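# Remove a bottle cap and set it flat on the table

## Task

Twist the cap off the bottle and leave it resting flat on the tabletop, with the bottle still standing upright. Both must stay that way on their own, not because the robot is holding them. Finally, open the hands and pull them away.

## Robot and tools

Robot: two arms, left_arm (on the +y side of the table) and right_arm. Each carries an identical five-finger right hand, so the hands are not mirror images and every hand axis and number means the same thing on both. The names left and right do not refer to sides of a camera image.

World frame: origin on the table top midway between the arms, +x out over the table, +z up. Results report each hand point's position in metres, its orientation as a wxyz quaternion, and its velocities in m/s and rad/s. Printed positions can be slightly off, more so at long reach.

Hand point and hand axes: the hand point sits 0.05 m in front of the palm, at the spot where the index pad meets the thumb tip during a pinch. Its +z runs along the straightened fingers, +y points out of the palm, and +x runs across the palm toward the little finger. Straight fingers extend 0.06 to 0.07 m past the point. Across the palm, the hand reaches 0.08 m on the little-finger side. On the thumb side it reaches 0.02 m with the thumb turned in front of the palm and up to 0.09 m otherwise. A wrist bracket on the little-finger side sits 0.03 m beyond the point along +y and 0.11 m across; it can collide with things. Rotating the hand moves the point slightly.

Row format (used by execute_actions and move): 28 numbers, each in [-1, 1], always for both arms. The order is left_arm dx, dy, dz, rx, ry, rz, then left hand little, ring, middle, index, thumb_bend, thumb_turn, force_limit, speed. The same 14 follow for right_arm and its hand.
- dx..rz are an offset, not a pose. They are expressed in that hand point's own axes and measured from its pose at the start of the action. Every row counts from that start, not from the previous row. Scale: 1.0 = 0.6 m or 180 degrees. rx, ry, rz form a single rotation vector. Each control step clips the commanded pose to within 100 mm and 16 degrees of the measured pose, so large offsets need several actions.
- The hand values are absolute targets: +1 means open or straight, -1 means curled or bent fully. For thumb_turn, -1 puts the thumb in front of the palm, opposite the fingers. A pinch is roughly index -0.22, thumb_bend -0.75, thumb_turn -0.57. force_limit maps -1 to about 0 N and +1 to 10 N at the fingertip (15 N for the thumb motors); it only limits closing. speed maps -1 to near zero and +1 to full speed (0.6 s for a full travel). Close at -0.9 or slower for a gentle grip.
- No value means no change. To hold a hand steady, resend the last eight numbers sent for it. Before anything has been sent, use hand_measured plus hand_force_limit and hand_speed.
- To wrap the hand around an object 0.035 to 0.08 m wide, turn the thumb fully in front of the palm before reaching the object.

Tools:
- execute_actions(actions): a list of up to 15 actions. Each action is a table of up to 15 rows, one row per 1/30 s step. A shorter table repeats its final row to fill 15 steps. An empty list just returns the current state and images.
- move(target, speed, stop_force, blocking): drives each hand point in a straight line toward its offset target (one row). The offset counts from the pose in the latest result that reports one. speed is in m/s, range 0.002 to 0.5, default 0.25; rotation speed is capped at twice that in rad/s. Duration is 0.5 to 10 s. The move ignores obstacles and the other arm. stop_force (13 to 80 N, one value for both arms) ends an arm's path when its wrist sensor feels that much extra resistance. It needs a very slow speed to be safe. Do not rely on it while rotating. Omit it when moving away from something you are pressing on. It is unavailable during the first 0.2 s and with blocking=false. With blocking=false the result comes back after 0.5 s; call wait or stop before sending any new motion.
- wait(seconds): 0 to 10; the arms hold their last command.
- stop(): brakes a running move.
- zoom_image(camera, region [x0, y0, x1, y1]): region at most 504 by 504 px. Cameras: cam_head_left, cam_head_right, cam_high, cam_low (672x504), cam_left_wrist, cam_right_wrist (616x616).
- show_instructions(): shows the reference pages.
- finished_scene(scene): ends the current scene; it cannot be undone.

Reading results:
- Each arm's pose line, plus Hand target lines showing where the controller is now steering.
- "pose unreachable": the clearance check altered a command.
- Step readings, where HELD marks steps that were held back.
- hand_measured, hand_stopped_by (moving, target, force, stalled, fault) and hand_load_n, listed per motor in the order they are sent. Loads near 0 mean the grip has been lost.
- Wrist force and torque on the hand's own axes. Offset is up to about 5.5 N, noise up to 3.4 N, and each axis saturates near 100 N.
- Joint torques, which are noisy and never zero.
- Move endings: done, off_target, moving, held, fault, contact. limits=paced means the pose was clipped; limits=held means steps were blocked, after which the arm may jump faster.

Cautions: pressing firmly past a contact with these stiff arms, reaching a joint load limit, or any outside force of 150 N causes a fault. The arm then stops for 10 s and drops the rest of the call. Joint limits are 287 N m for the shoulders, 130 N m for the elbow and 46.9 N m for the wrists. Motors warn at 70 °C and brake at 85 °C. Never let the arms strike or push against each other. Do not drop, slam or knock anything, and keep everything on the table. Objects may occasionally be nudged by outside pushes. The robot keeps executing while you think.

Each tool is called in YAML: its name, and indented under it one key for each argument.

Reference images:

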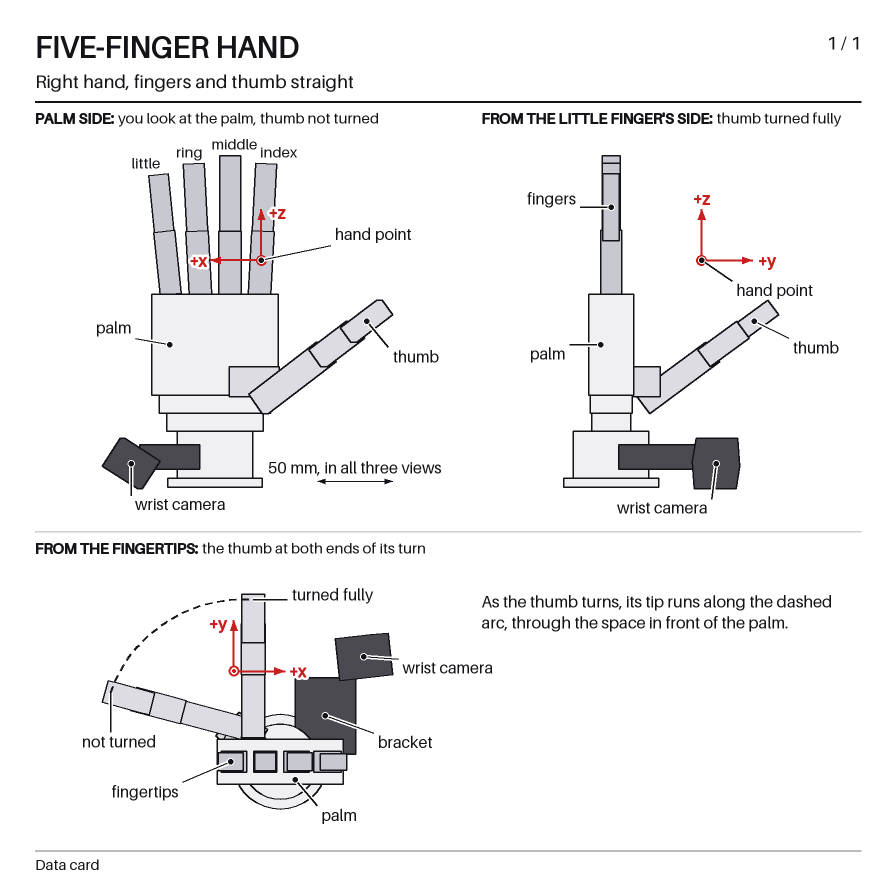

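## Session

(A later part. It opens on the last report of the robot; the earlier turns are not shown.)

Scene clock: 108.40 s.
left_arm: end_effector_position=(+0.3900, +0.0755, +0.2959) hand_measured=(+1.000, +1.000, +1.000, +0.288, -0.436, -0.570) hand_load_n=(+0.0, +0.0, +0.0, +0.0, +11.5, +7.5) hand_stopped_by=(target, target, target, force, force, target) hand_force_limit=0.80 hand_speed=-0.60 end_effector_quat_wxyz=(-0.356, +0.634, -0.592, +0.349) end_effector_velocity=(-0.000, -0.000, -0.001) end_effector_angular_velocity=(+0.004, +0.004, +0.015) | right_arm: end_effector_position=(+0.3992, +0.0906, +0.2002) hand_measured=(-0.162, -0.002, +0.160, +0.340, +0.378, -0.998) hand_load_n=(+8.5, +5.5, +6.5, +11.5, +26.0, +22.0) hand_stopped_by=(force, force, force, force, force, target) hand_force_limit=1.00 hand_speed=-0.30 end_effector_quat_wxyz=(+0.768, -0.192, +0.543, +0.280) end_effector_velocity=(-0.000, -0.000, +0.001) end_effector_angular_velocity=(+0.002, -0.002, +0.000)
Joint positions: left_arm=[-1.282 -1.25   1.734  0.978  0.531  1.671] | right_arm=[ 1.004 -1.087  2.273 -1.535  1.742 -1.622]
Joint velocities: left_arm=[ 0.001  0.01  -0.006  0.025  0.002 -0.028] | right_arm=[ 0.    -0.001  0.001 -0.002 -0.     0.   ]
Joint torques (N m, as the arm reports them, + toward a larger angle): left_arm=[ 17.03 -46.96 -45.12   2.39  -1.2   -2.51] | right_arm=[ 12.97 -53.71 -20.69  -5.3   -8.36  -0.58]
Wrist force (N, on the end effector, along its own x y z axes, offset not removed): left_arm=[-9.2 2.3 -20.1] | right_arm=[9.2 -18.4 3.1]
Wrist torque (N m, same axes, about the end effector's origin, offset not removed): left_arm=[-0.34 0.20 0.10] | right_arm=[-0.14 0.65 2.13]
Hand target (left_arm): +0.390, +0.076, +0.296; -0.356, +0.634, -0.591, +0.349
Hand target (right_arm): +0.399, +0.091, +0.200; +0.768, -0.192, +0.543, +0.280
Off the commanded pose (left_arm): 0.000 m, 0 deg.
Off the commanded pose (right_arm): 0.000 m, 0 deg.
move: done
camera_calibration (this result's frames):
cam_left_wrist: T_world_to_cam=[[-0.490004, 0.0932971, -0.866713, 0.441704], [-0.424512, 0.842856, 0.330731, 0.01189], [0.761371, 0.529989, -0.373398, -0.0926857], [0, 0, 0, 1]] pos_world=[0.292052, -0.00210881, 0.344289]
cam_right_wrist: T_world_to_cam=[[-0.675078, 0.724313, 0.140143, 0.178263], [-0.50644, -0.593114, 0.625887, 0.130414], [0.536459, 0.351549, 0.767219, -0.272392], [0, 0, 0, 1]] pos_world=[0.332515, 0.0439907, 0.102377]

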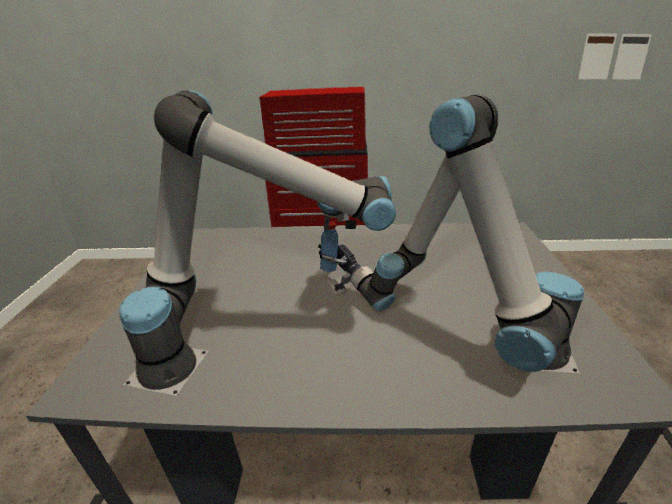

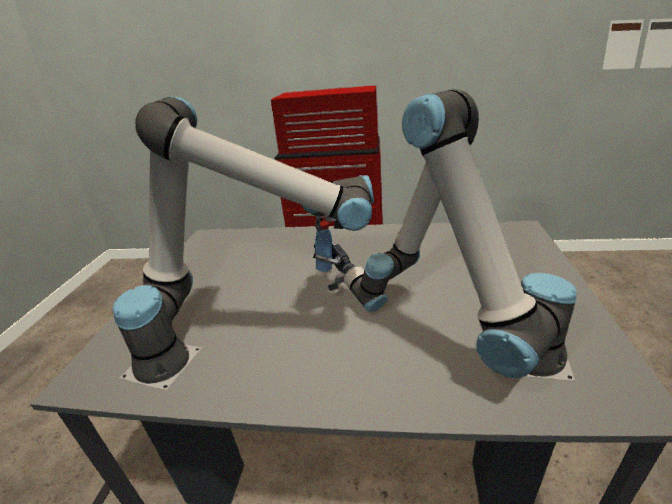

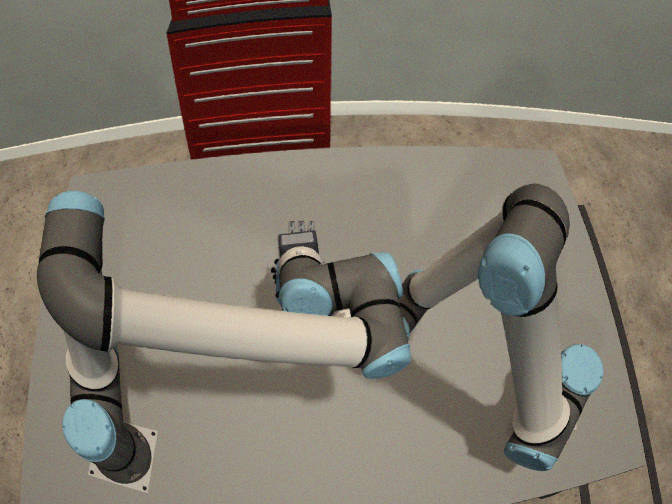

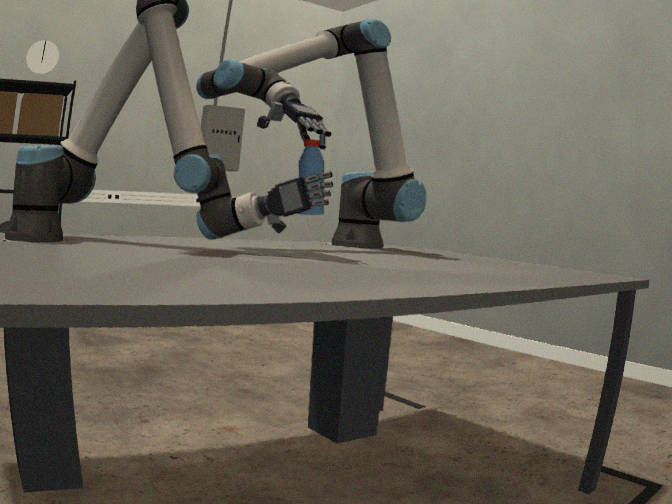

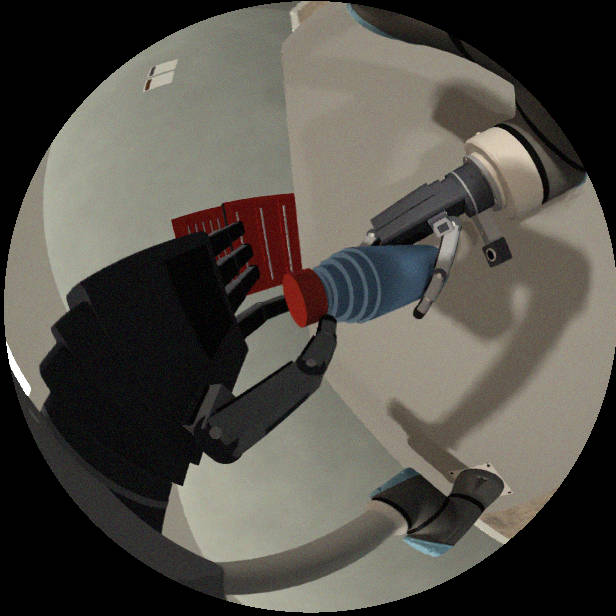

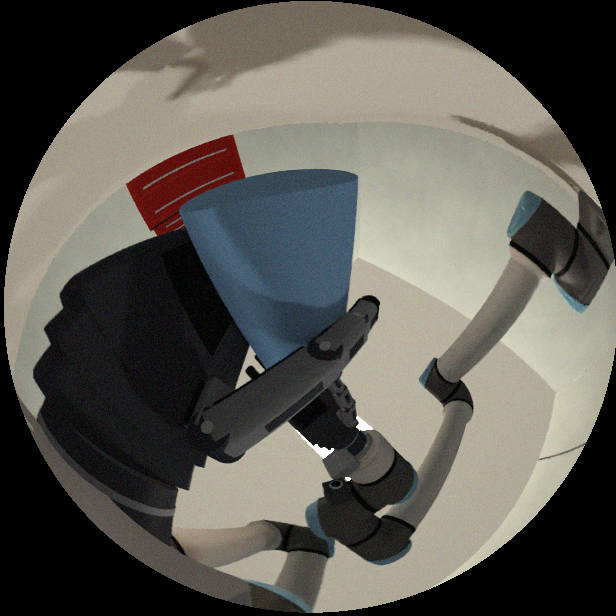

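execute_actions:
  actions:
    - [[0,0,0,0,0,0,1,1,1,0.55,0,-0.57,0.8,0.3,0,0,0,0,0,0,-0.98,-1,-1,-1,-0.62,-1,1,-0.3]]

move:
  target: [-0.0105,-0.0028,0.0045,0,0.289,0.167,1,1,1,0.55,0,-0.57,0.8,0.3,0,0,0,0,0,0,-0.98,-1,-1,-1,-0.62,-1,1,-0.3]
  speed: 0.5

move:
  target: [-0.013,-0.004,0.0065,0,0.289,0.167,1,1,1,0.55,0,-0.57,0.8,0.3,0,0,0,0,0,0,-0.98,-1,-1,-1,-0.62,-1,1,-0.3]
  speed: 0.5

move:
  target: [0,0,0,0,0,0,1,1,1,-0.5,-1,-0.57,0.8,-0.6,0,0,0,0,0,0,-0.98,-1,-1,-1,-0.62,-1,1,-0.3]

move:
  target: [0.013,-0.0045,0.0062,0,-0.289,-0.167,1,1,1,-0.5,-1,-0.57,0.8,-0.6,0,0,0,0,0,0,-0.98,-1,-1,-1,-0.62,-1,1,-0.3]
  speed: 0.4

move:
  target: [0.016,-0.0045,0.0062,0,-0.289,-0.167,1,1,1,-0.5,-1,-0.57,0.8,-0.6,0,0,0,0,0,0,-0.98,-1,-1,-1,-0.62,-1,1,-0.3]
  speed: 0.4

zoom_image:
  camera: "cam_low"
  region: [250,90,380,230]

Scene clock: 109.67 s.
left_arm: end_effector_position=(+0.3901, +0.0755, +0.2958) hand_measured=(+1.000, +1.000, +1.000, +0.550, +0.000, -0.570) hand_load_n=(+0.0, +0.0, +0.0, +0.0, +0.0, +0.0) hand_stopped_by=(target, target, target, target, moving, target) hand_force_limit=0.80 hand_speed=0.30 end_effector_quat_wxyz=(-0.356, +0.634, -0.592, +0.349) end_effector_velocity=(+0.000, +0.001, +0.001) end_effector_angular_velocity=(-0.000, -0.000, +0.000) | right_arm: end_effector_position=(+0.3991, +0.0906, +0.2002) hand_measured=(-0.162, -0.002, +0.160, +0.340, +0.378, -0.998) hand_load_n=(+8.0, +7.5, +7.0, +4.0, +25.0, +10.0) hand_stopped_by=(force, force, force, force, force, target) hand_force_limit=1.00 hand_speed=-0.30 end_effector_quat_wxyz=(+0.768, -0.192, +0.543, +0.280) end_effector_velocity=(+0.000, +0.000, -0.001) end_effector_angular_velocity=(-0.001, +0.001, +0.000)
Joint positions: left_arm=[-1.282 -1.25   1.734  0.978  0.531  1.671] | right_arm=[ 1.004 -1.087  2.273 -1.535  1.742 -1.622]
Joint velocities: left_arm=[ 0.    -0.002  0.001 -0.    -0.     0.001] | right_arm=[ 0.     0.001 -0.     0.001 -0.     0.   ]
Joint torques (N m, as the arm reports them, + toward a larger angle): left_arm=[-10.03 -65.79 -25.87   1.86  -4.5    1.47] | right_arm=[  9.19 -55.26 -20.96  -5.11   0.46  -0.83]
Wrist force (N, on the end effector, along its own x y z axes, offset not removed): left_arm=[-0.3 -0.3 -2.7] | right_arm=[-2.0 1.7 -4.6]
Wrist torque (N m, same axes, about the end effector's origin, offset not removed): left_arm=[-0.05 0.15 0.05] | right_arm=[0.21 0.56 0.05]
Hand target (left_arm): +0.390, +0.075, +0.296; -0.356, +0.634, -0.592, +0.349
Hand target (right_arm): +0.399, +0.091, +0.200; +0.768, -0.192, +0.543, +0.280
Off the commanded pose (left_arm): 0.000 m, 0 deg.
Off the commanded pose (right_arm): 0.000 m, 0 deg.
Step readings (end_effector_position):
0: left_arm (+0.3900, +0.0755, +0.2958) | right_arm (+0.3992, +0.0906, +0.2002)
1: left_arm (+0.3900, +0.0755, +0.2958) | right_arm (+0.3992, +0.0906, +0.2002)
2: left_arm (+0.3900, +0.0755, +0.2958) | right_arm (+0.3992, +0.0906, +0.2002)
4: left_arm (+0.3900, +0.0754, +0.2959) | right_arm (+0.3992, +0.0906, +0.2002)
8: left_arm (+0.3901, +0.0754, +0.2958) | right_arm (+0.3991, +0.0906, +0.2002)
15: end_effector_position above
camera_calibration (this result's frames):
cam_left_wrist: T_world_to_cam=[[-0.490043, 0.0931697, -0.866705, 0.441749], [-0.424656, 0.842794, 0.330704, 0.0119677], [0.761266, 0.530111, -0.37344, -0.0927033], [0, 0, 0, 1]] pos_world=[0.29213, -0.00210096, 0.344289]
cam_right_wrist: T_world_to_cam=[[-0.675283, 0.724141, 0.140047, 0.178304], [-0.506328, -0.59321, 0.625887, 0.130375], [0.536307, 0.351741, 0.767237, -0.272334], [0, 0, 0, 1]] pos_world=[0.332473, 0.0440138, 0.102374]

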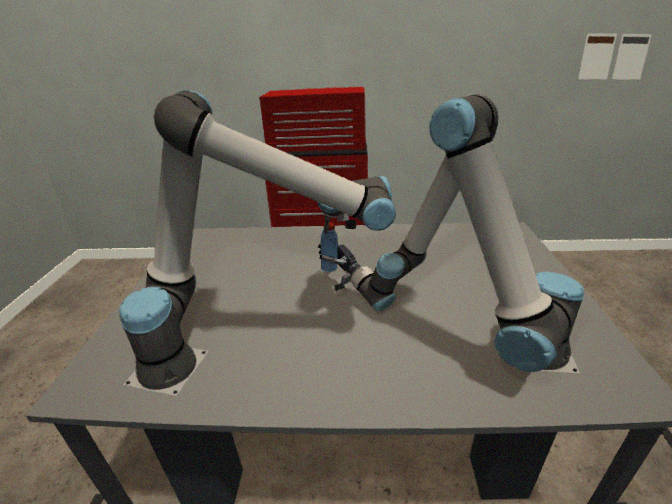

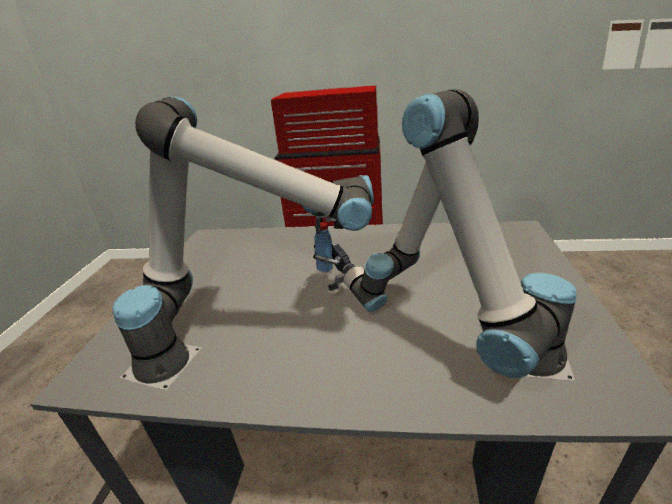

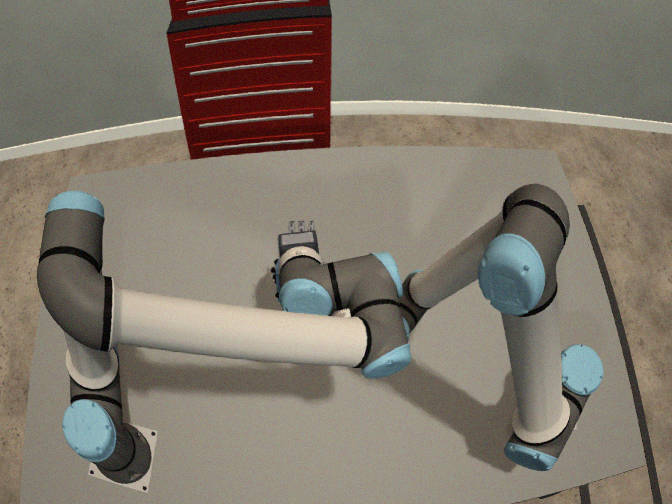

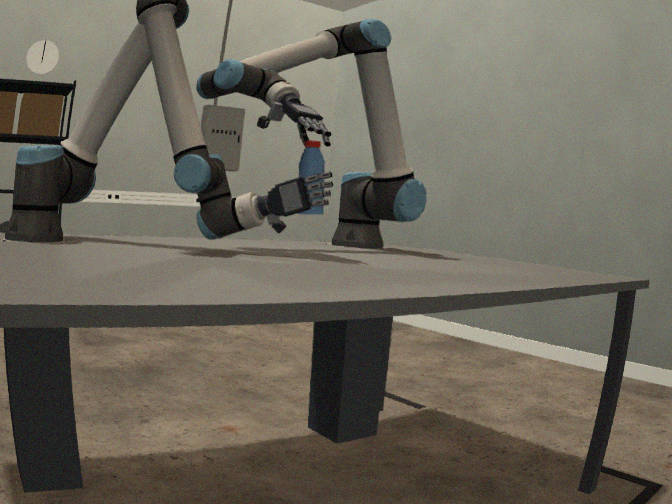

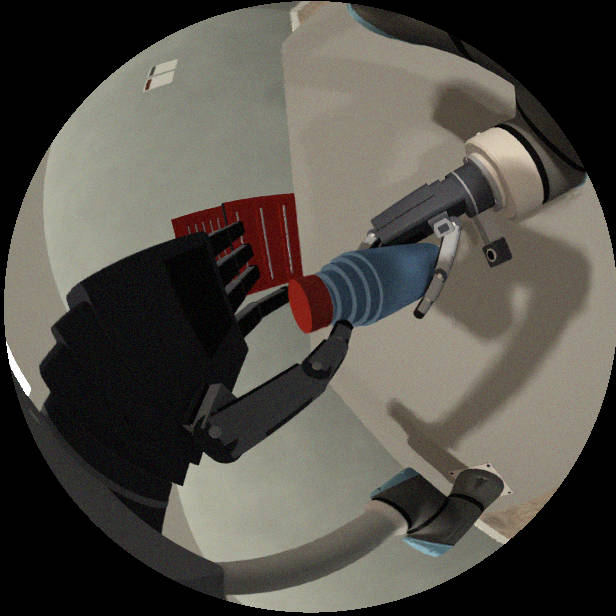

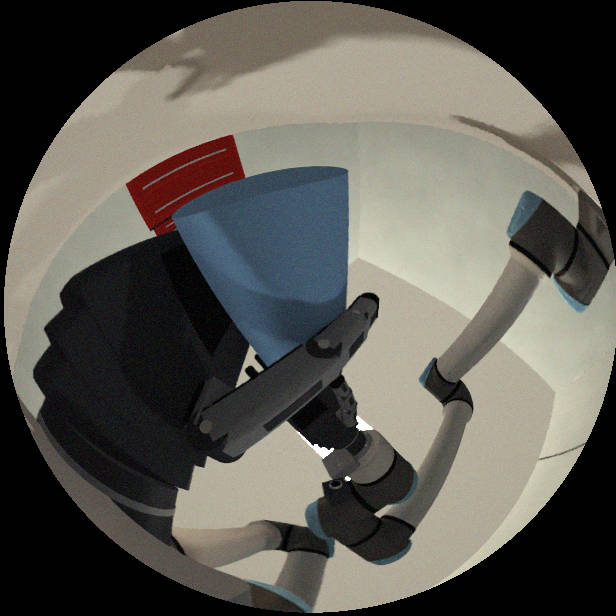

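Scene clock: 111.50 s.
left_arm: end_effector_position=(+0.3927, +0.0821, +0.2956) hand_measured=(+1.000, +1.000, +1.000, +0.550, +0.000, -0.570) hand_load_n=(+0.0, +0.0, +0.0, +0.0, +0.0, +0.0) hand_stopped_by=(target, target, target, target, target, target) hand_force_limit=0.80 hand_speed=0.30 end_effector_quat_wxyz=(+0.139, -0.250, +0.825, -0.487) end_effector_velocity=(+0.001, -0.001, -0.001) end_effector_angular_velocity=(+0.000, +0.003, -0.014) | right_arm: end_effector_position=(+0.3991, +0.0906, +0.2002) hand_measured=(-0.162, -0.002, +0.160, +0.340, +0.378, -0.998) hand_load_n=(+8.0, +7.5, +7.0, +4.0, +25.0, +10.0) hand_stopped_by=(force, force, force, force, force, target) hand_force_limit=1.00 hand_speed=-0.30 end_effector_quat_wxyz=(+0.768, -0.192, +0.543, +0.280) end_effector_velocity=(+0.001, +0.001, +0.001) end_effector_angular_velocity=(+0.002, -0.002, +0.000)
Joint positions: left_arm=[-1.071 -1.632  2.008  0.146  1.348  2.999] | right_arm=[ 1.004 -1.087  2.273 -1.535  1.742 -1.622]
Joint velocities: left_arm=[ 0.008  0.002 -0.002 -0.001  0.02   0.008] | right_arm=[ 0.     0.001 -0.002 -0.002 -0.    -0.   ]
Joint torques (N m, as the arm reports them, + toward a larger angle): left_arm=[ 14.83 -21.   -48.15  -1.82   2.81   1.78] | right_arm=[  9.92 -57.83 -21.1   -4.69   0.4   -0.9 ]
Wrist force (N, on the end effector, along its own x y z axes, offset not removed): left_arm=[-0.8 0.8 -4.5] | right_arm=[3.7 -1.3 1.8]
Wrist torque (N m, same axes, about the end effector's origin, offset not removed): left_arm=[0.17 0.21 0.02] | right_arm=[-0.41 -0.54 0.17]
Hand target (left_arm): +0.393, +0.082, +0.296; +0.138, -0.249, +0.825, -0.488
Hand target (right_arm): +0.399, +0.091, +0.200; +0.768, -0.192, +0.543, +0.280
Off the commanded pose (left_arm): 0.000 m, 0 deg.
Off the commanded pose (right_arm): 0.000 m, 0 deg.
move: done
camera_calibration (this result's frames):
cam_left_wrist: T_world_to_cam=[[-0.149962, 0.46, -0.875164, 0.281027], [0.511103, 0.793791, 0.32965, -0.355589], [0.846336, -0.397863, -0.354146, -0.0612402], [0, 0, 0, 1]] pos_world=[0.275716, 0.128626, 0.341477]
cam_right_wrist: T_world_to_cam=[[-0.675283, 0.724141, 0.140047, 0.178304], [-0.506328, -0.59321, 0.625887, 0.130375], [0.536307, 0.351741, 0.767237, -0.272334], [0, 0, 0, 1]] pos_world=[0.332473, 0.0440138, 0.102374]

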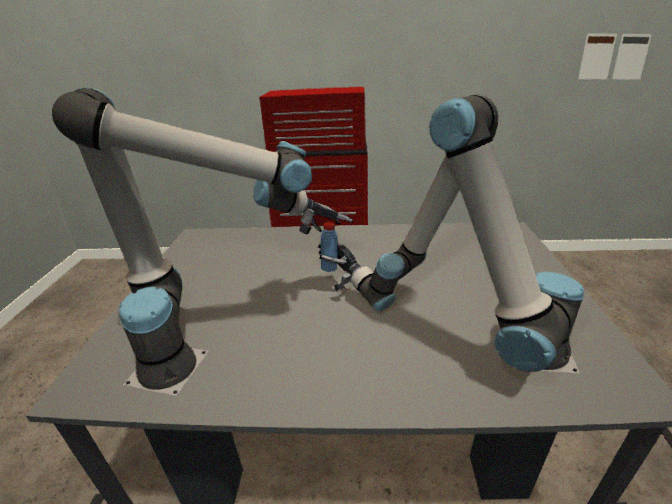

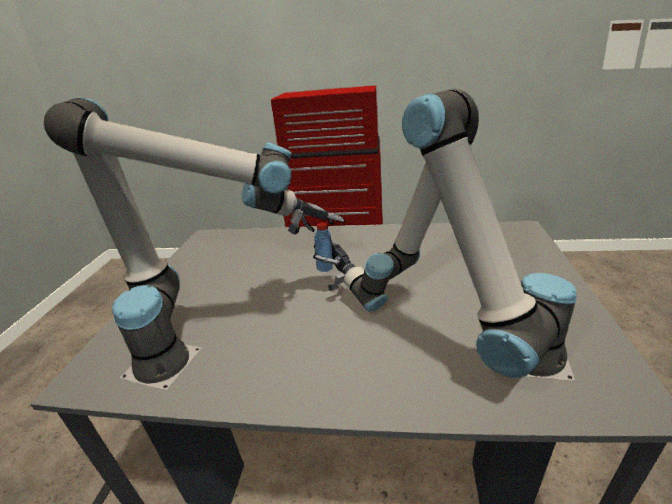

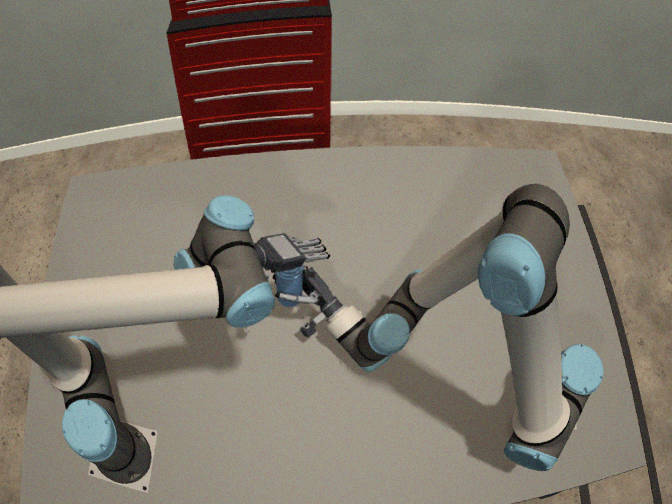

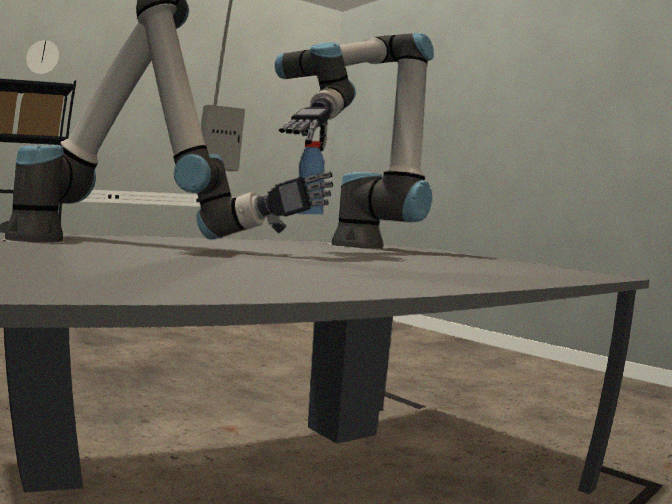

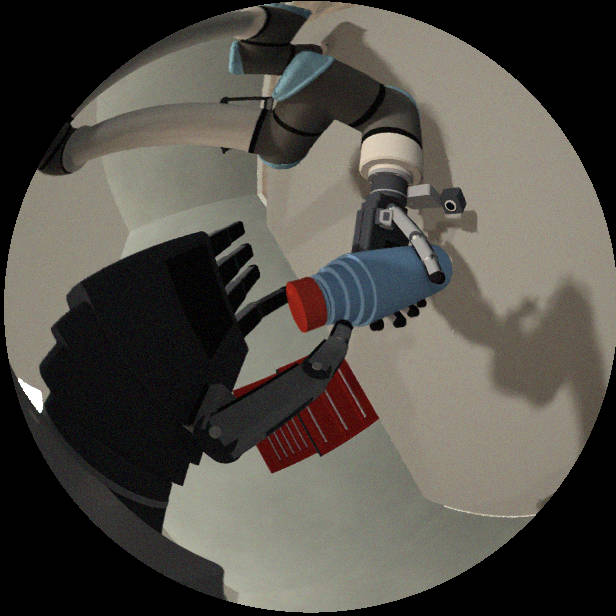

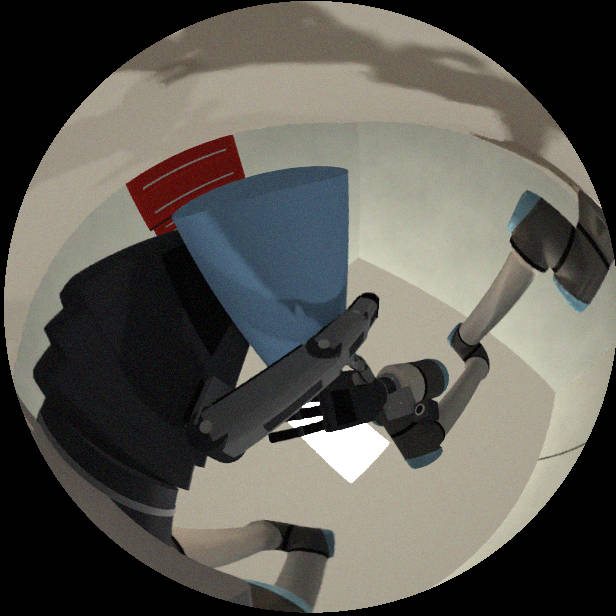

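Scene clock: 113.40 s.
left_arm: end_effector_position=(+0.4016, +0.0825, +0.2957) hand_measured=(+1.000, +1.000, +1.000, +0.550, +0.000, -0.570) hand_load_n=(+0.0, +0.0, +0.0, +0.0, +0.0, +0.0) hand_stopped_by=(target, target, target, target, target, target) hand_force_limit=0.80 hand_speed=0.30 end_effector_quat_wxyz=(-0.115, +0.201, +0.837, -0.495) end_effector_velocity=(+0.000, -0.000, +0.001) end_effector_angular_velocity=(+0.005, -0.003, -0.014) | right_arm: end_effector_position=(+0.3991, +0.0906, +0.2002) hand_measured=(-0.162, -0.002, +0.160, +0.340, +0.378, -0.998) hand_load_n=(+8.0, +7.5, +7.0, +4.0, +25.0, +10.0) hand_stopped_by=(force, force, force, force, force, target) hand_force_limit=1.00 hand_speed=-0.30 end_effector_quat_wxyz=(+0.768, -0.192, +0.543, +0.280) end_effector_velocity=(+0.000, +0.000, +0.001) end_effector_angular_velocity=(+0.001, -0.001, +0.000)
Joint positions: left_arm=[-0.668 -1.326  1.74   0.555  2.516  4.018] | right_arm=[ 1.004 -1.087  2.273 -1.535  1.742 -1.622]
Joint velocities: left_arm=[ 0.001  0.008 -0.009  0.025  0.004  0.027] | right_arm=[ 0.     0.    -0.001 -0.001  0.     0.   ]
Joint torques (N m, as the arm reports them, + toward a larger angle): left_arm=[ 11.69 -46.17 -44.81   4.09   4.     1.39] | right_arm=[ 11.17 -54.84 -20.4   -5.33   0.22  -0.87]
Wrist force (N, on the end effector, along its own x y z axes, offset not removed): left_arm=[1.3 -1.1 -3.2] | right_arm=[-0.2 -0.7 -1.9]
Wrist torque (N m, same axes, about the end effector's origin, offset not removed): left_arm=[-0.17 -0.11 0.09] | right_arm=[-0.28 0.11 0.03]
Hand target (left_arm): +0.402, +0.083, +0.296; -0.115, +0.201, +0.837, -0.495
Hand target (right_arm): +0.399, +0.091, +0.200; +0.768, -0.192, +0.543, +0.280
Off the commanded pose (left_arm): 0.000 m, 0 deg.
Off the commanded pose (right_arm): 0.000 m, 0 deg.
move: done
camera_calibration (this result's frames):
cam_left_wrist: T_world_to_cam=[[0.338014, 0.348667, -0.874173, 0.095235], [0.937309, -0.0409798, 0.346082, -0.467648], [0.0848439, -0.93635, -0.340661, 0.277687], [0, 0, 0, 1]] pos_world=[0.382579, 0.207643, 0.339693]
cam_right_wrist: T_world_to_cam=[[-0.675283, 0.724141, 0.140047, 0.178304], [-0.506328, -0.59321, 0.625886, 0.130375], [0.536307, 0.351741, 0.767237, -0.272334], [0, 0, 0, 1]] pos_world=[0.332473, 0.0440139, 0.102374]

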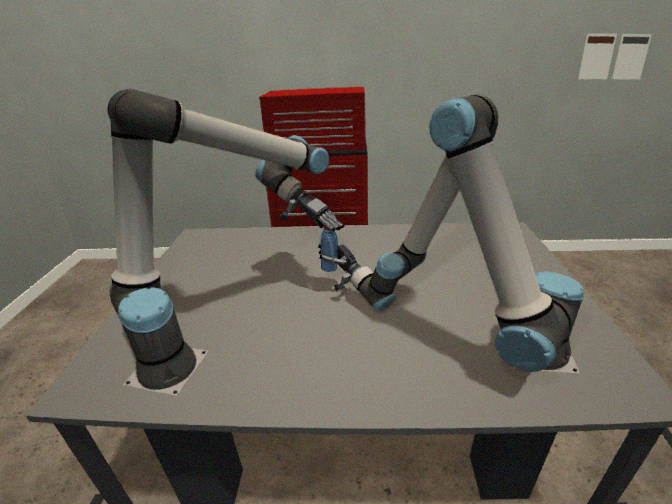

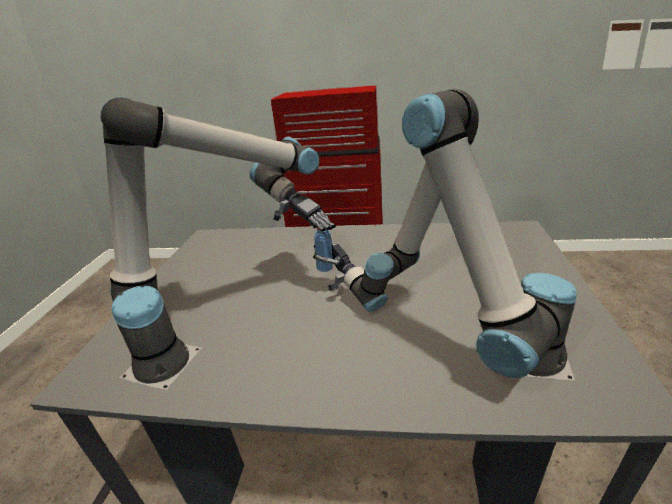

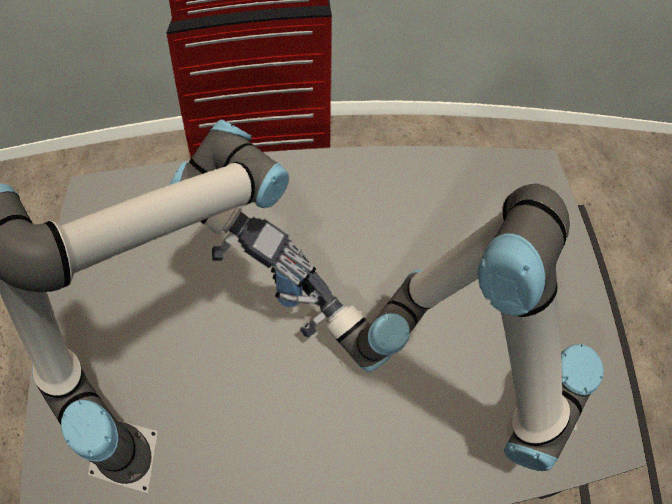

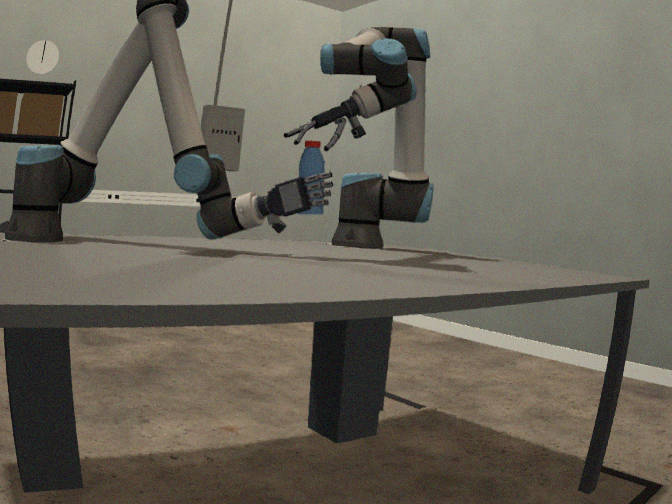

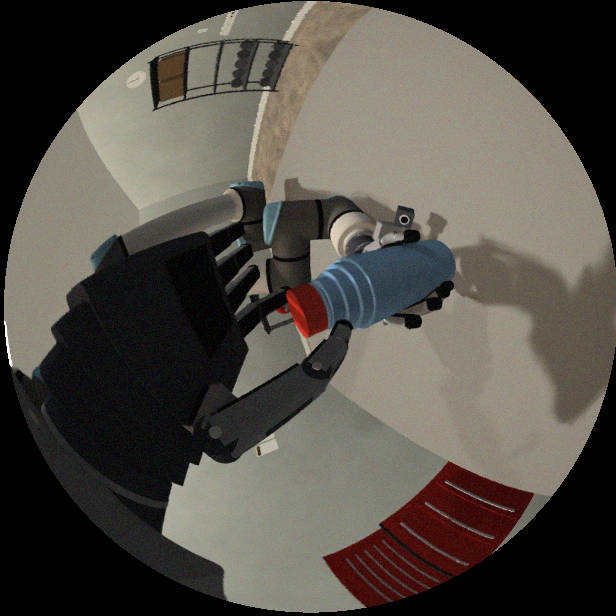

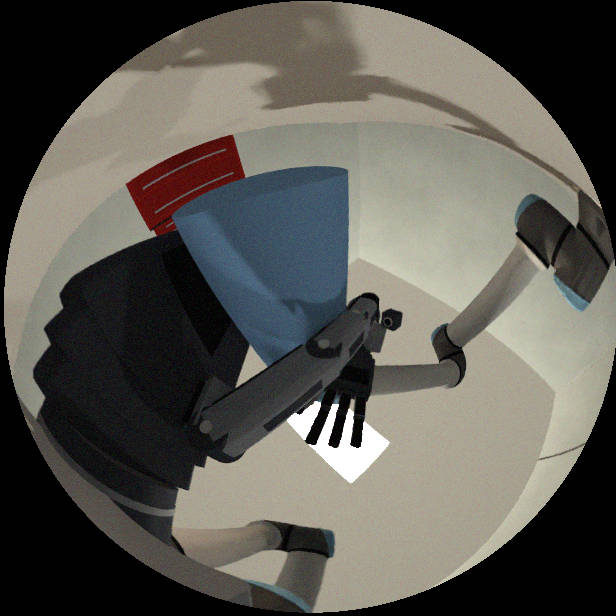

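Scene clock: 114.47 s.
left_arm: end_effector_position=(+0.4017, +0.0825, +0.2958) hand_measured=(+1.000, +1.000, +1.000, +0.228, -0.298, -0.570) hand_load_n=(+0.0, +0.0, +0.0, +15.5, +12.5, -1.0) hand_stopped_by=(target, target, target, force, force, target) hand_force_limit=0.80 hand_speed=-0.60 end_effector_quat_wxyz=(-0.115, +0.201, +0.837, -0.495) end_effector_velocity=(-0.000, +0.000, +0.001) end_effector_angular_velocity=(+0.000, +0.001, -0.000) | right_arm: end_effector_position=(+0.3991, +0.0906, +0.2002) hand_measured=(-0.162, -0.002, +0.160, +0.340, +0.378, -0.998) hand_load_n=(+2.0, +5.5, +8.0, +5.0, +26.0, +14.5) hand_stopped_by=(force, force, force, force, force, target) hand_force_limit=1.00 hand_speed=-0.30 end_effector_quat_wxyz=(+0.768, -0.192, +0.543, +0.280) end_effector_velocity=(+0.000, +0.000, +0.001) end_effector_angular_velocity=(+0.001, -0.000, -0.000)
Joint positions: left_arm=[-0.668 -1.326  1.74   0.555  2.516  4.018] | right_arm=[ 1.004 -1.087  2.273 -1.535  1.742 -1.622]
Joint velocities: left_arm=[ 0.    -0.001 -0.     0.001  0.    -0.   ] | right_arm=[-0.    -0.001 -0.001  0.001  0.     0.   ]
Joint torques (N m, as the arm reports them, + toward a larger angle): left_arm=[ -3.44 -57.64 -24.4    2.84  -3.25  -2.19] | right_arm=[  9.07 -54.53 -20.7   -5.26   0.36  -0.83]
Wrist force (N, on the end effector, along its own x y z axes, offset not removed): left_arm=[1.0 -5.5 1.7] | right_arm=[8.8 0.6 5.3]
Wrist torque (N m, same axes, about the end effector's origin, offset not removed): left_arm=[0.39 -0.02 0.17] | right_arm=[-0.71 0.30 -0.04]
Hand target (left_arm): +0.402, +0.082, +0.296; -0.115, +0.201, +0.837, -0.495
Hand target (right_arm): +0.399, +0.091, +0.200; +0.768, -0.192, +0.543, +0.280
Off the commanded pose (left_arm): 0.000 m, 0 deg.
Off the commanded pose (right_arm): 0.000 m, 0 deg.
move: done
camera_calibration (this result's frames):
cam_left_wrist: T_world_to_cam=[[0.338024, 0.348642, -0.874179, 0.095226], [0.937302, -0.0409318, 0.346107, -0.46768], [0.0848858, -0.936362, -0.340618, 0.277668], [0, 0, 0, 1]] pos_world=[0.382598, 0.207655, 0.339691]
cam_right_wrist: T_world_to_cam=[[-0.675283, 0.724141, 0.140047, 0.178304], [-0.506328, -0.59321, 0.625887, 0.130375], [0.536307, 0.351741, 0.767237, -0.272334], [0, 0, 0, 1]] pos_world=[0.332473, 0.0440139, 0.102374]

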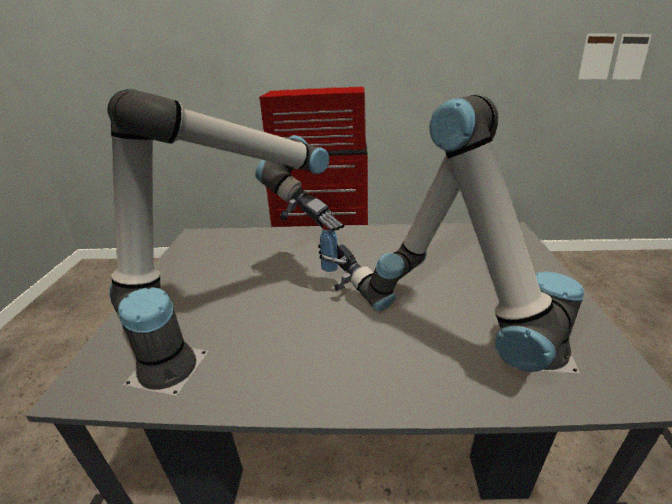

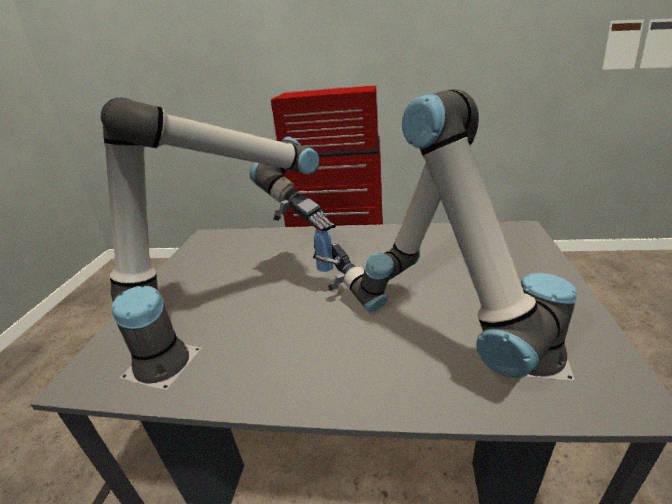

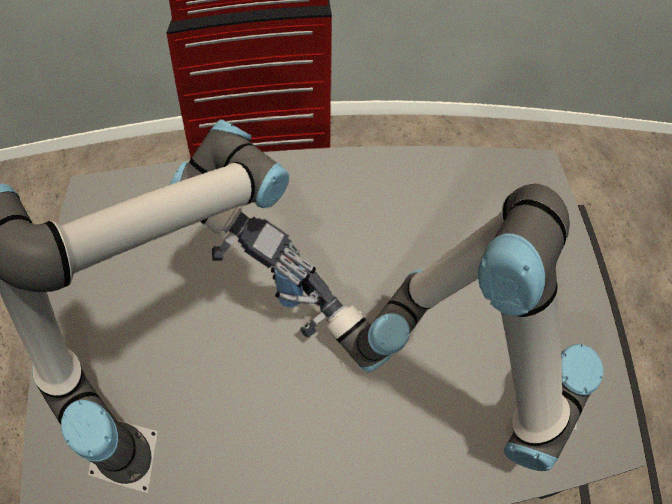

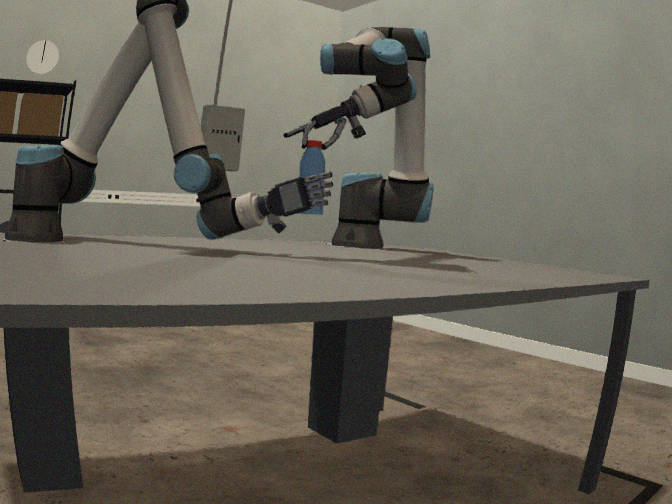

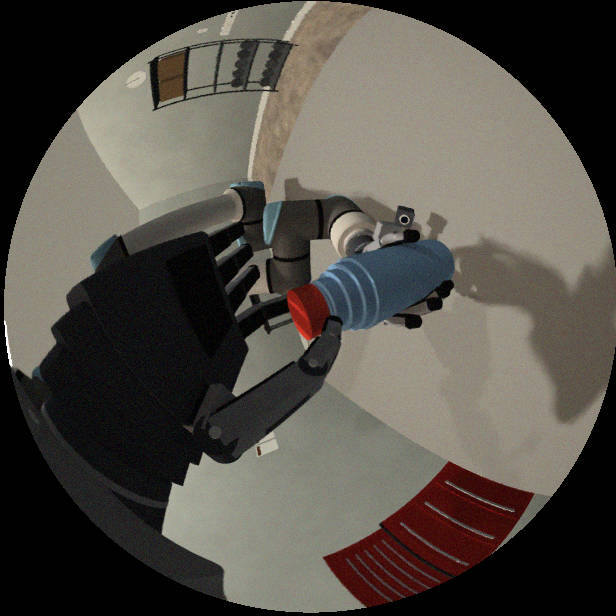

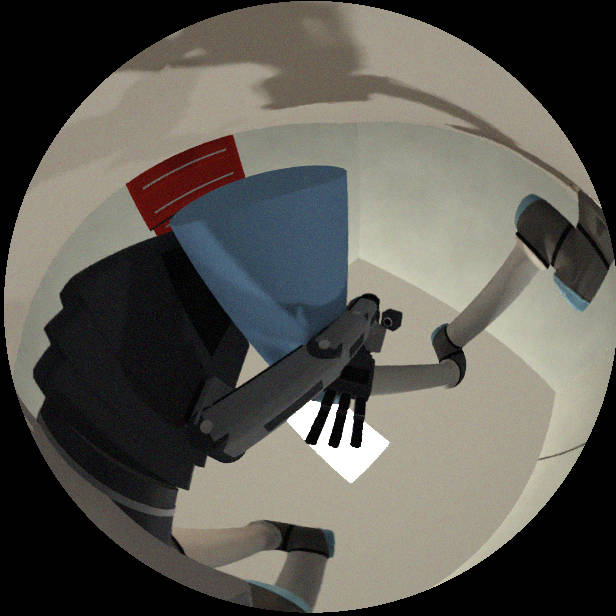

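Scene clock: 116.50 s.
left_arm: end_effector_position=(+0.3927, +0.0820, +0.2963) hand_measured=(+1.000, +1.000, +1.000, +0.228, -0.298, -0.570) hand_load_n=(+0.0, +0.0, +0.0, +16.0, +9.5, -3.5) hand_stopped_by=(target, target, target, force, force, target) hand_force_limit=0.80 hand_speed=-0.60 end_effector_quat_wxyz=(+0.139, -0.250, +0.825, -0.488) end_effector_velocity=(+0.000, -0.001, -0.001) end_effector_angular_velocity=(+0.003, -0.001, +0.015) | right_arm: end_effector_position=(+0.3991, +0.0906, +0.2002) hand_measured=(-0.162, -0.002, +0.160, +0.340, +0.378, -0.998) hand_load_n=(+2.5, +6.0, +8.5, +5.0, +26.0, +14.5) hand_stopped_by=(force, force, force, force, force, target) hand_force_limit=1.00 hand_speed=-0.30 end_effector_quat_wxyz=(+0.768, -0.192, +0.543, +0.280) end_effector_velocity=(+0.000, +0.000, -0.001) end_effector_angular_velocity=(-0.002, +0.002, +0.000)
Joint positions: left_arm=[-1.071 -1.633  2.008  0.146  1.349  2.998] | right_arm=[ 1.004 -1.087  2.273 -1.535  1.742 -1.622]
Joint velocities: left_arm=[-0.006  0.004 -0.002  0.002 -0.019 -0.009] | right_arm=[ 0.     0.002 -0.     0.002 -0.     0.   ]
Joint torques (N m, as the arm reports them, + toward a larger angle): left_arm=[ -0.75 -20.43 -39.86   4.75  -4.69  -2.17] | right_arm=[  8.59 -55.21 -20.71  -5.14   0.47  -0.74]
Wrist force (N, on the end effector, along its own x y z axes, offset not removed): left_arm=[9.6 -7.9 -1.1] | right_arm=[13.6 2.5 11.1]
Wrist torque (N m, same axes, about the end effector's origin, offset not removed): left_arm=[0.21 0.13 0.21] | right_arm=[-0.97 0.27 -0.14]
Hand target (left_arm): +0.393, +0.082, +0.296; +0.139, -0.251, +0.825, -0.488
Hand target (right_arm): +0.399, +0.091, +0.200; +0.768, -0.192, +0.543, +0.280
Off the commanded pose (left_arm): 0.000 m, 0 deg.
Off the commanded pose (right_arm): 0.000 m, 0 deg.
move: done
camera_calibration (this result's frames):
cam_left_wrist: T_world_to_cam=[[-0.150199, 0.458897, -0.875702, 0.282047], [0.511166, 0.794218, 0.328522, -0.355471], [0.846257, -0.398285, -0.353863, -0.0610363], [0, 0, 0, 1]] pos_world=[0.27572, 0.128581, 0.342171]
cam_right_wrist: T_world_to_cam=[[-0.675283, 0.724141, 0.140047, 0.178304], [-0.506328, -0.59321, 0.625887, 0.130375], [0.536307, 0.351741, 0.767237, -0.272334], [0, 0, 0, 1]] pos_world=[0.332473, 0.0440138, 0.102374]

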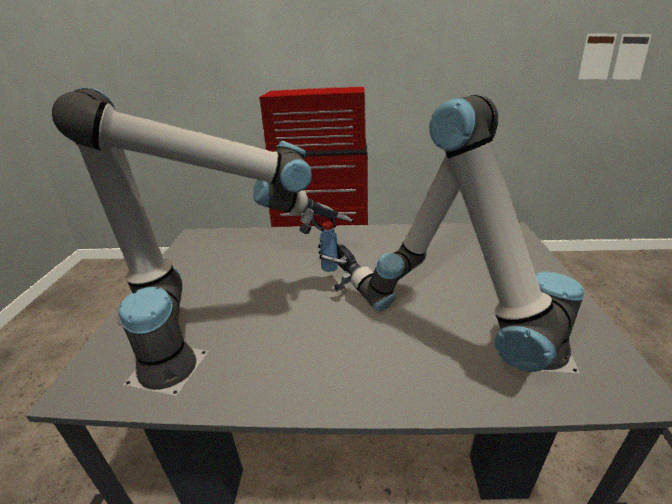

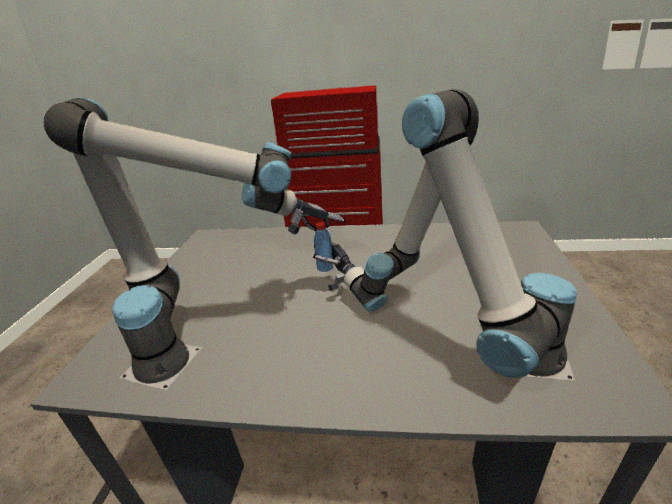

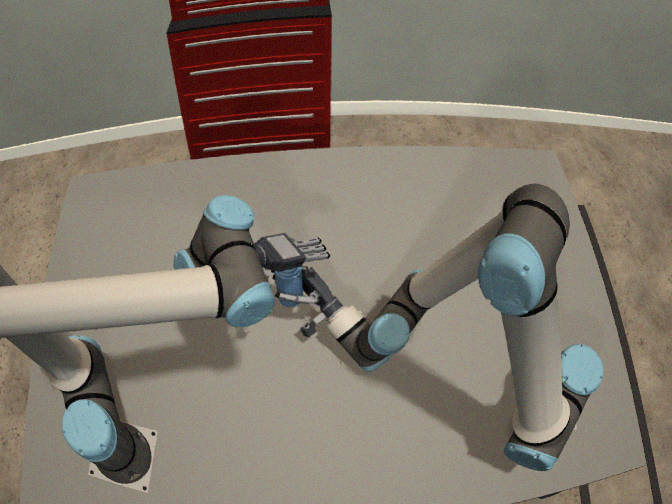

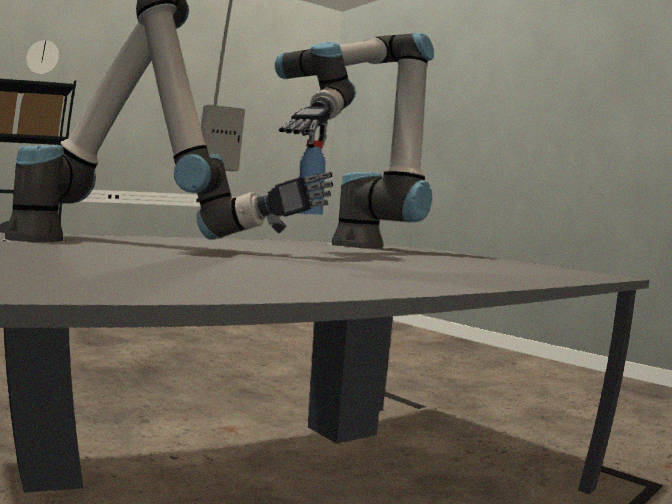

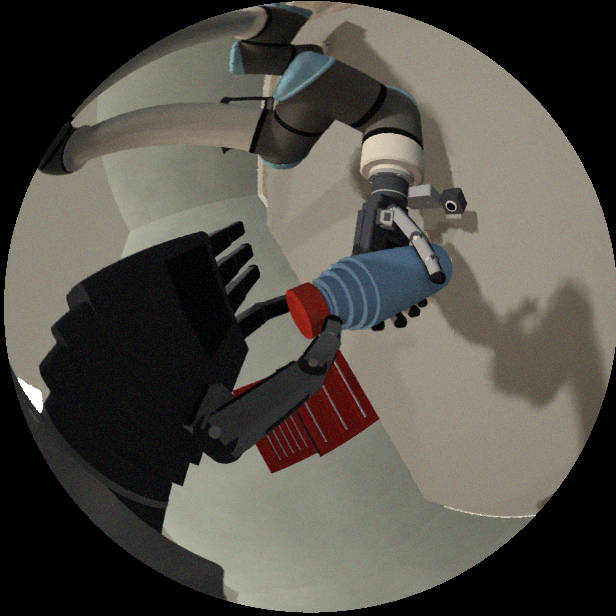

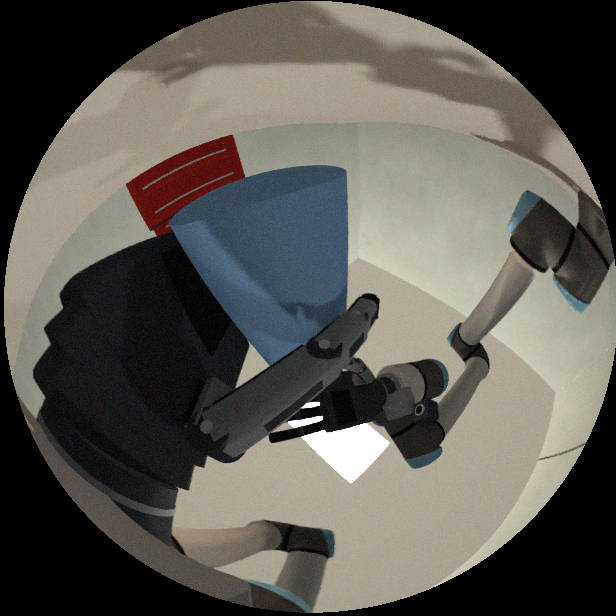

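Scene clock: 118.63 s.
left_arm: end_effector_position=(+0.3874, +0.0728, +0.2973) hand_measured=(+1.000, +1.000, +1.000, +0.228, -0.298, -0.570) hand_load_n=(+0.0, +0.0, +0.0, +13.0, +11.0, -3.5) hand_stopped_by=(target, target, target, force, force, target) hand_force_limit=0.80 hand_speed=-0.60 end_effector_quat_wxyz=(-0.355, +0.634, -0.591, +0.350) end_effector_velocity=(-0.000, +0.001, -0.001) end_effector_angular_velocity=(+0.007, +0.004, +0.016) | right_arm: end_effector_position=(+0.3991, +0.0906, +0.2002) hand_measured=(-0.162, -0.002, +0.160, +0.340, +0.378, -0.998) hand_load_n=(+4.5, +6.5, +7.5, +3.0, +26.5, +11.0) hand_stopped_by=(force, force, force, force, force, target) hand_force_limit=1.00 hand_speed=-0.30 end_effector_quat_wxyz=(+0.768, -0.192, +0.543, +0.280) end_effector_velocity=(+0.000, +0.000, +0.000) end_effector_angular_velocity=(+0.001, -0.000, -0.000)
Joint positions: left_arm=[-1.287 -1.248  1.731  0.987  0.53   1.661] | right_arm=[ 1.004 -1.087  2.273 -1.535  1.742 -1.622]
Joint velocities: left_arm=[ 0.001  0.009 -0.004  0.027  0.002 -0.028] | right_arm=[ 0.     0.001 -0.001 -0.001  0.     0.   ]
Joint torques (N m, as the arm reports them, + toward a larger angle): left_arm=[ 15.23 -46.72 -36.78   6.17   1.22  -1.57] | right_arm=[  9.35 -54.18 -20.49  -5.2    0.32  -0.87]
Wrist force (N, on the end effector, along its own x y z axes, offset not removed): left_arm=[9.5 -3.7 -2.1] | right_arm=[4.5 9.3 1.0]
Wrist torque (N m, same axes, about the end effector's origin, offset not removed): left_arm=[-0.10 -0.09 0.18] | right_arm=[0.24 0.89 -0.68]
Hand target (left_arm): +0.387, +0.073, +0.297; -0.355, +0.634, -0.591, +0.349
Hand target (right_arm): +0.399, +0.091, +0.200; +0.768, -0.192, +0.543, +0.280
Off the commanded pose (left_arm): 0.000 m, 0 deg.
Off the commanded pose (right_arm): 0.000 m, 0 deg.
move: done
camera_calibration (this result's frames):
cam_left_wrist: T_world_to_cam=[[-0.489491, 0.0919013, -0.867152, 0.441934], [-0.424722, 0.843377, 0.32913, 0.0130422], [0.761583, 0.529405, -0.373793, -0.0886533], [0, 0, 0, 1]] pos_world=[0.289379, -0.00468026, 0.345793]
cam_right_wrist: T_world_to_cam=[[-0.675281, 0.724143, 0.140048, 0.178303], [-0.506329, -0.593209, 0.625887, 0.130376], [0.536309, 0.351739, 0.767237, -0.272335], [0, 0, 0, 1]] pos_world=[0.332473, 0.0440137, 0.102374]

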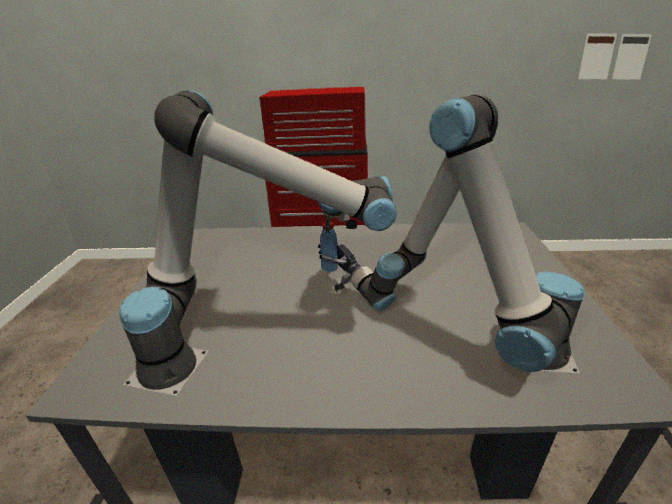

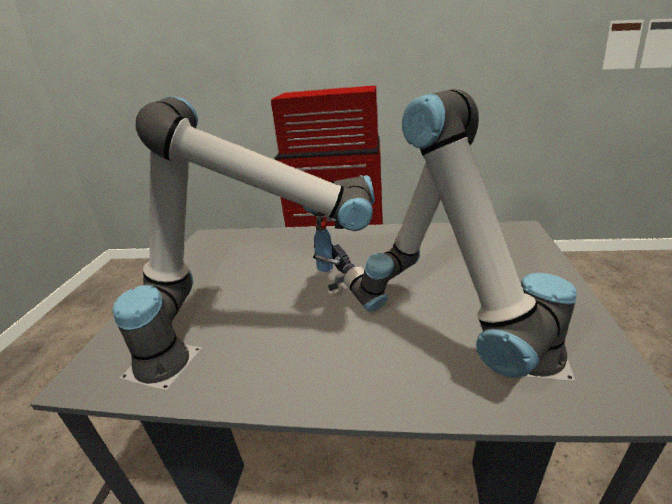

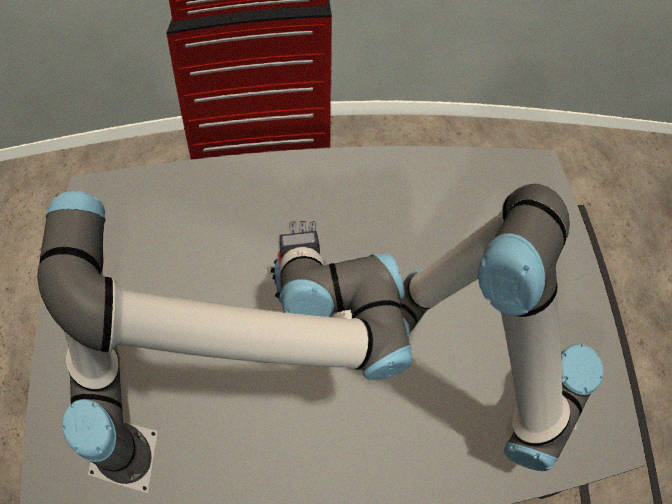

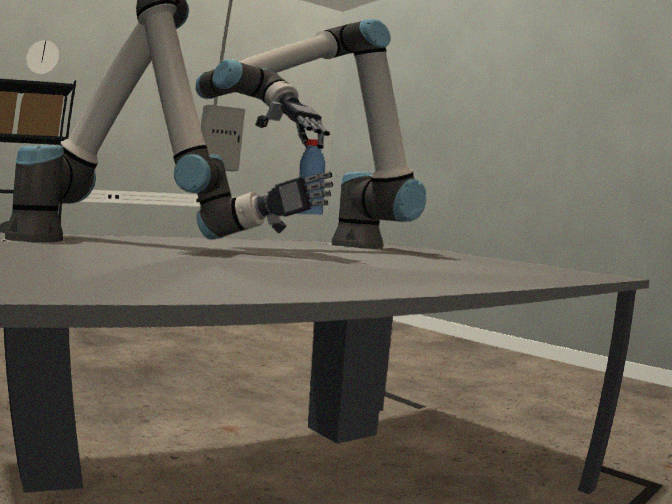

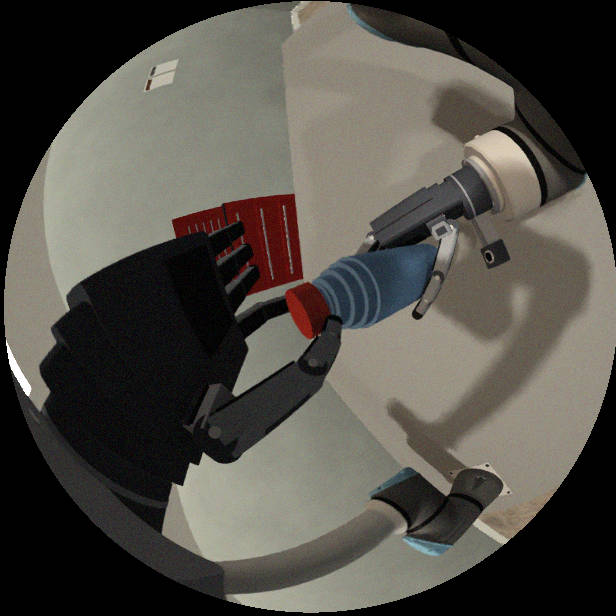

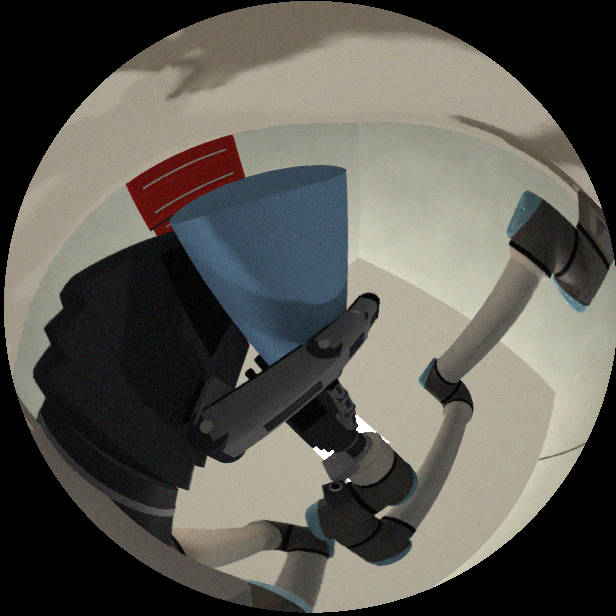

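Region (250, 90, 380, 230) of cam_low's 672x504 image, scaled by 3.600, with more detail than that image has; it fills the left 468 columns of this view, and the rest is white.

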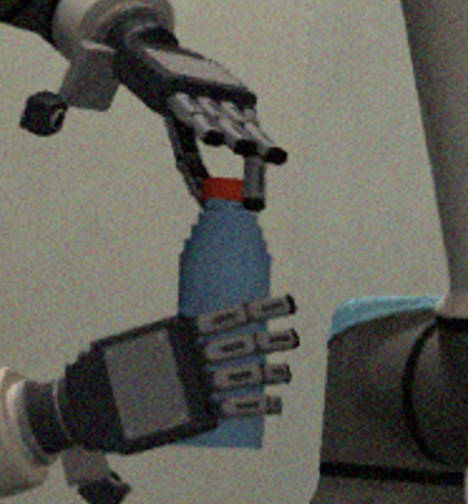

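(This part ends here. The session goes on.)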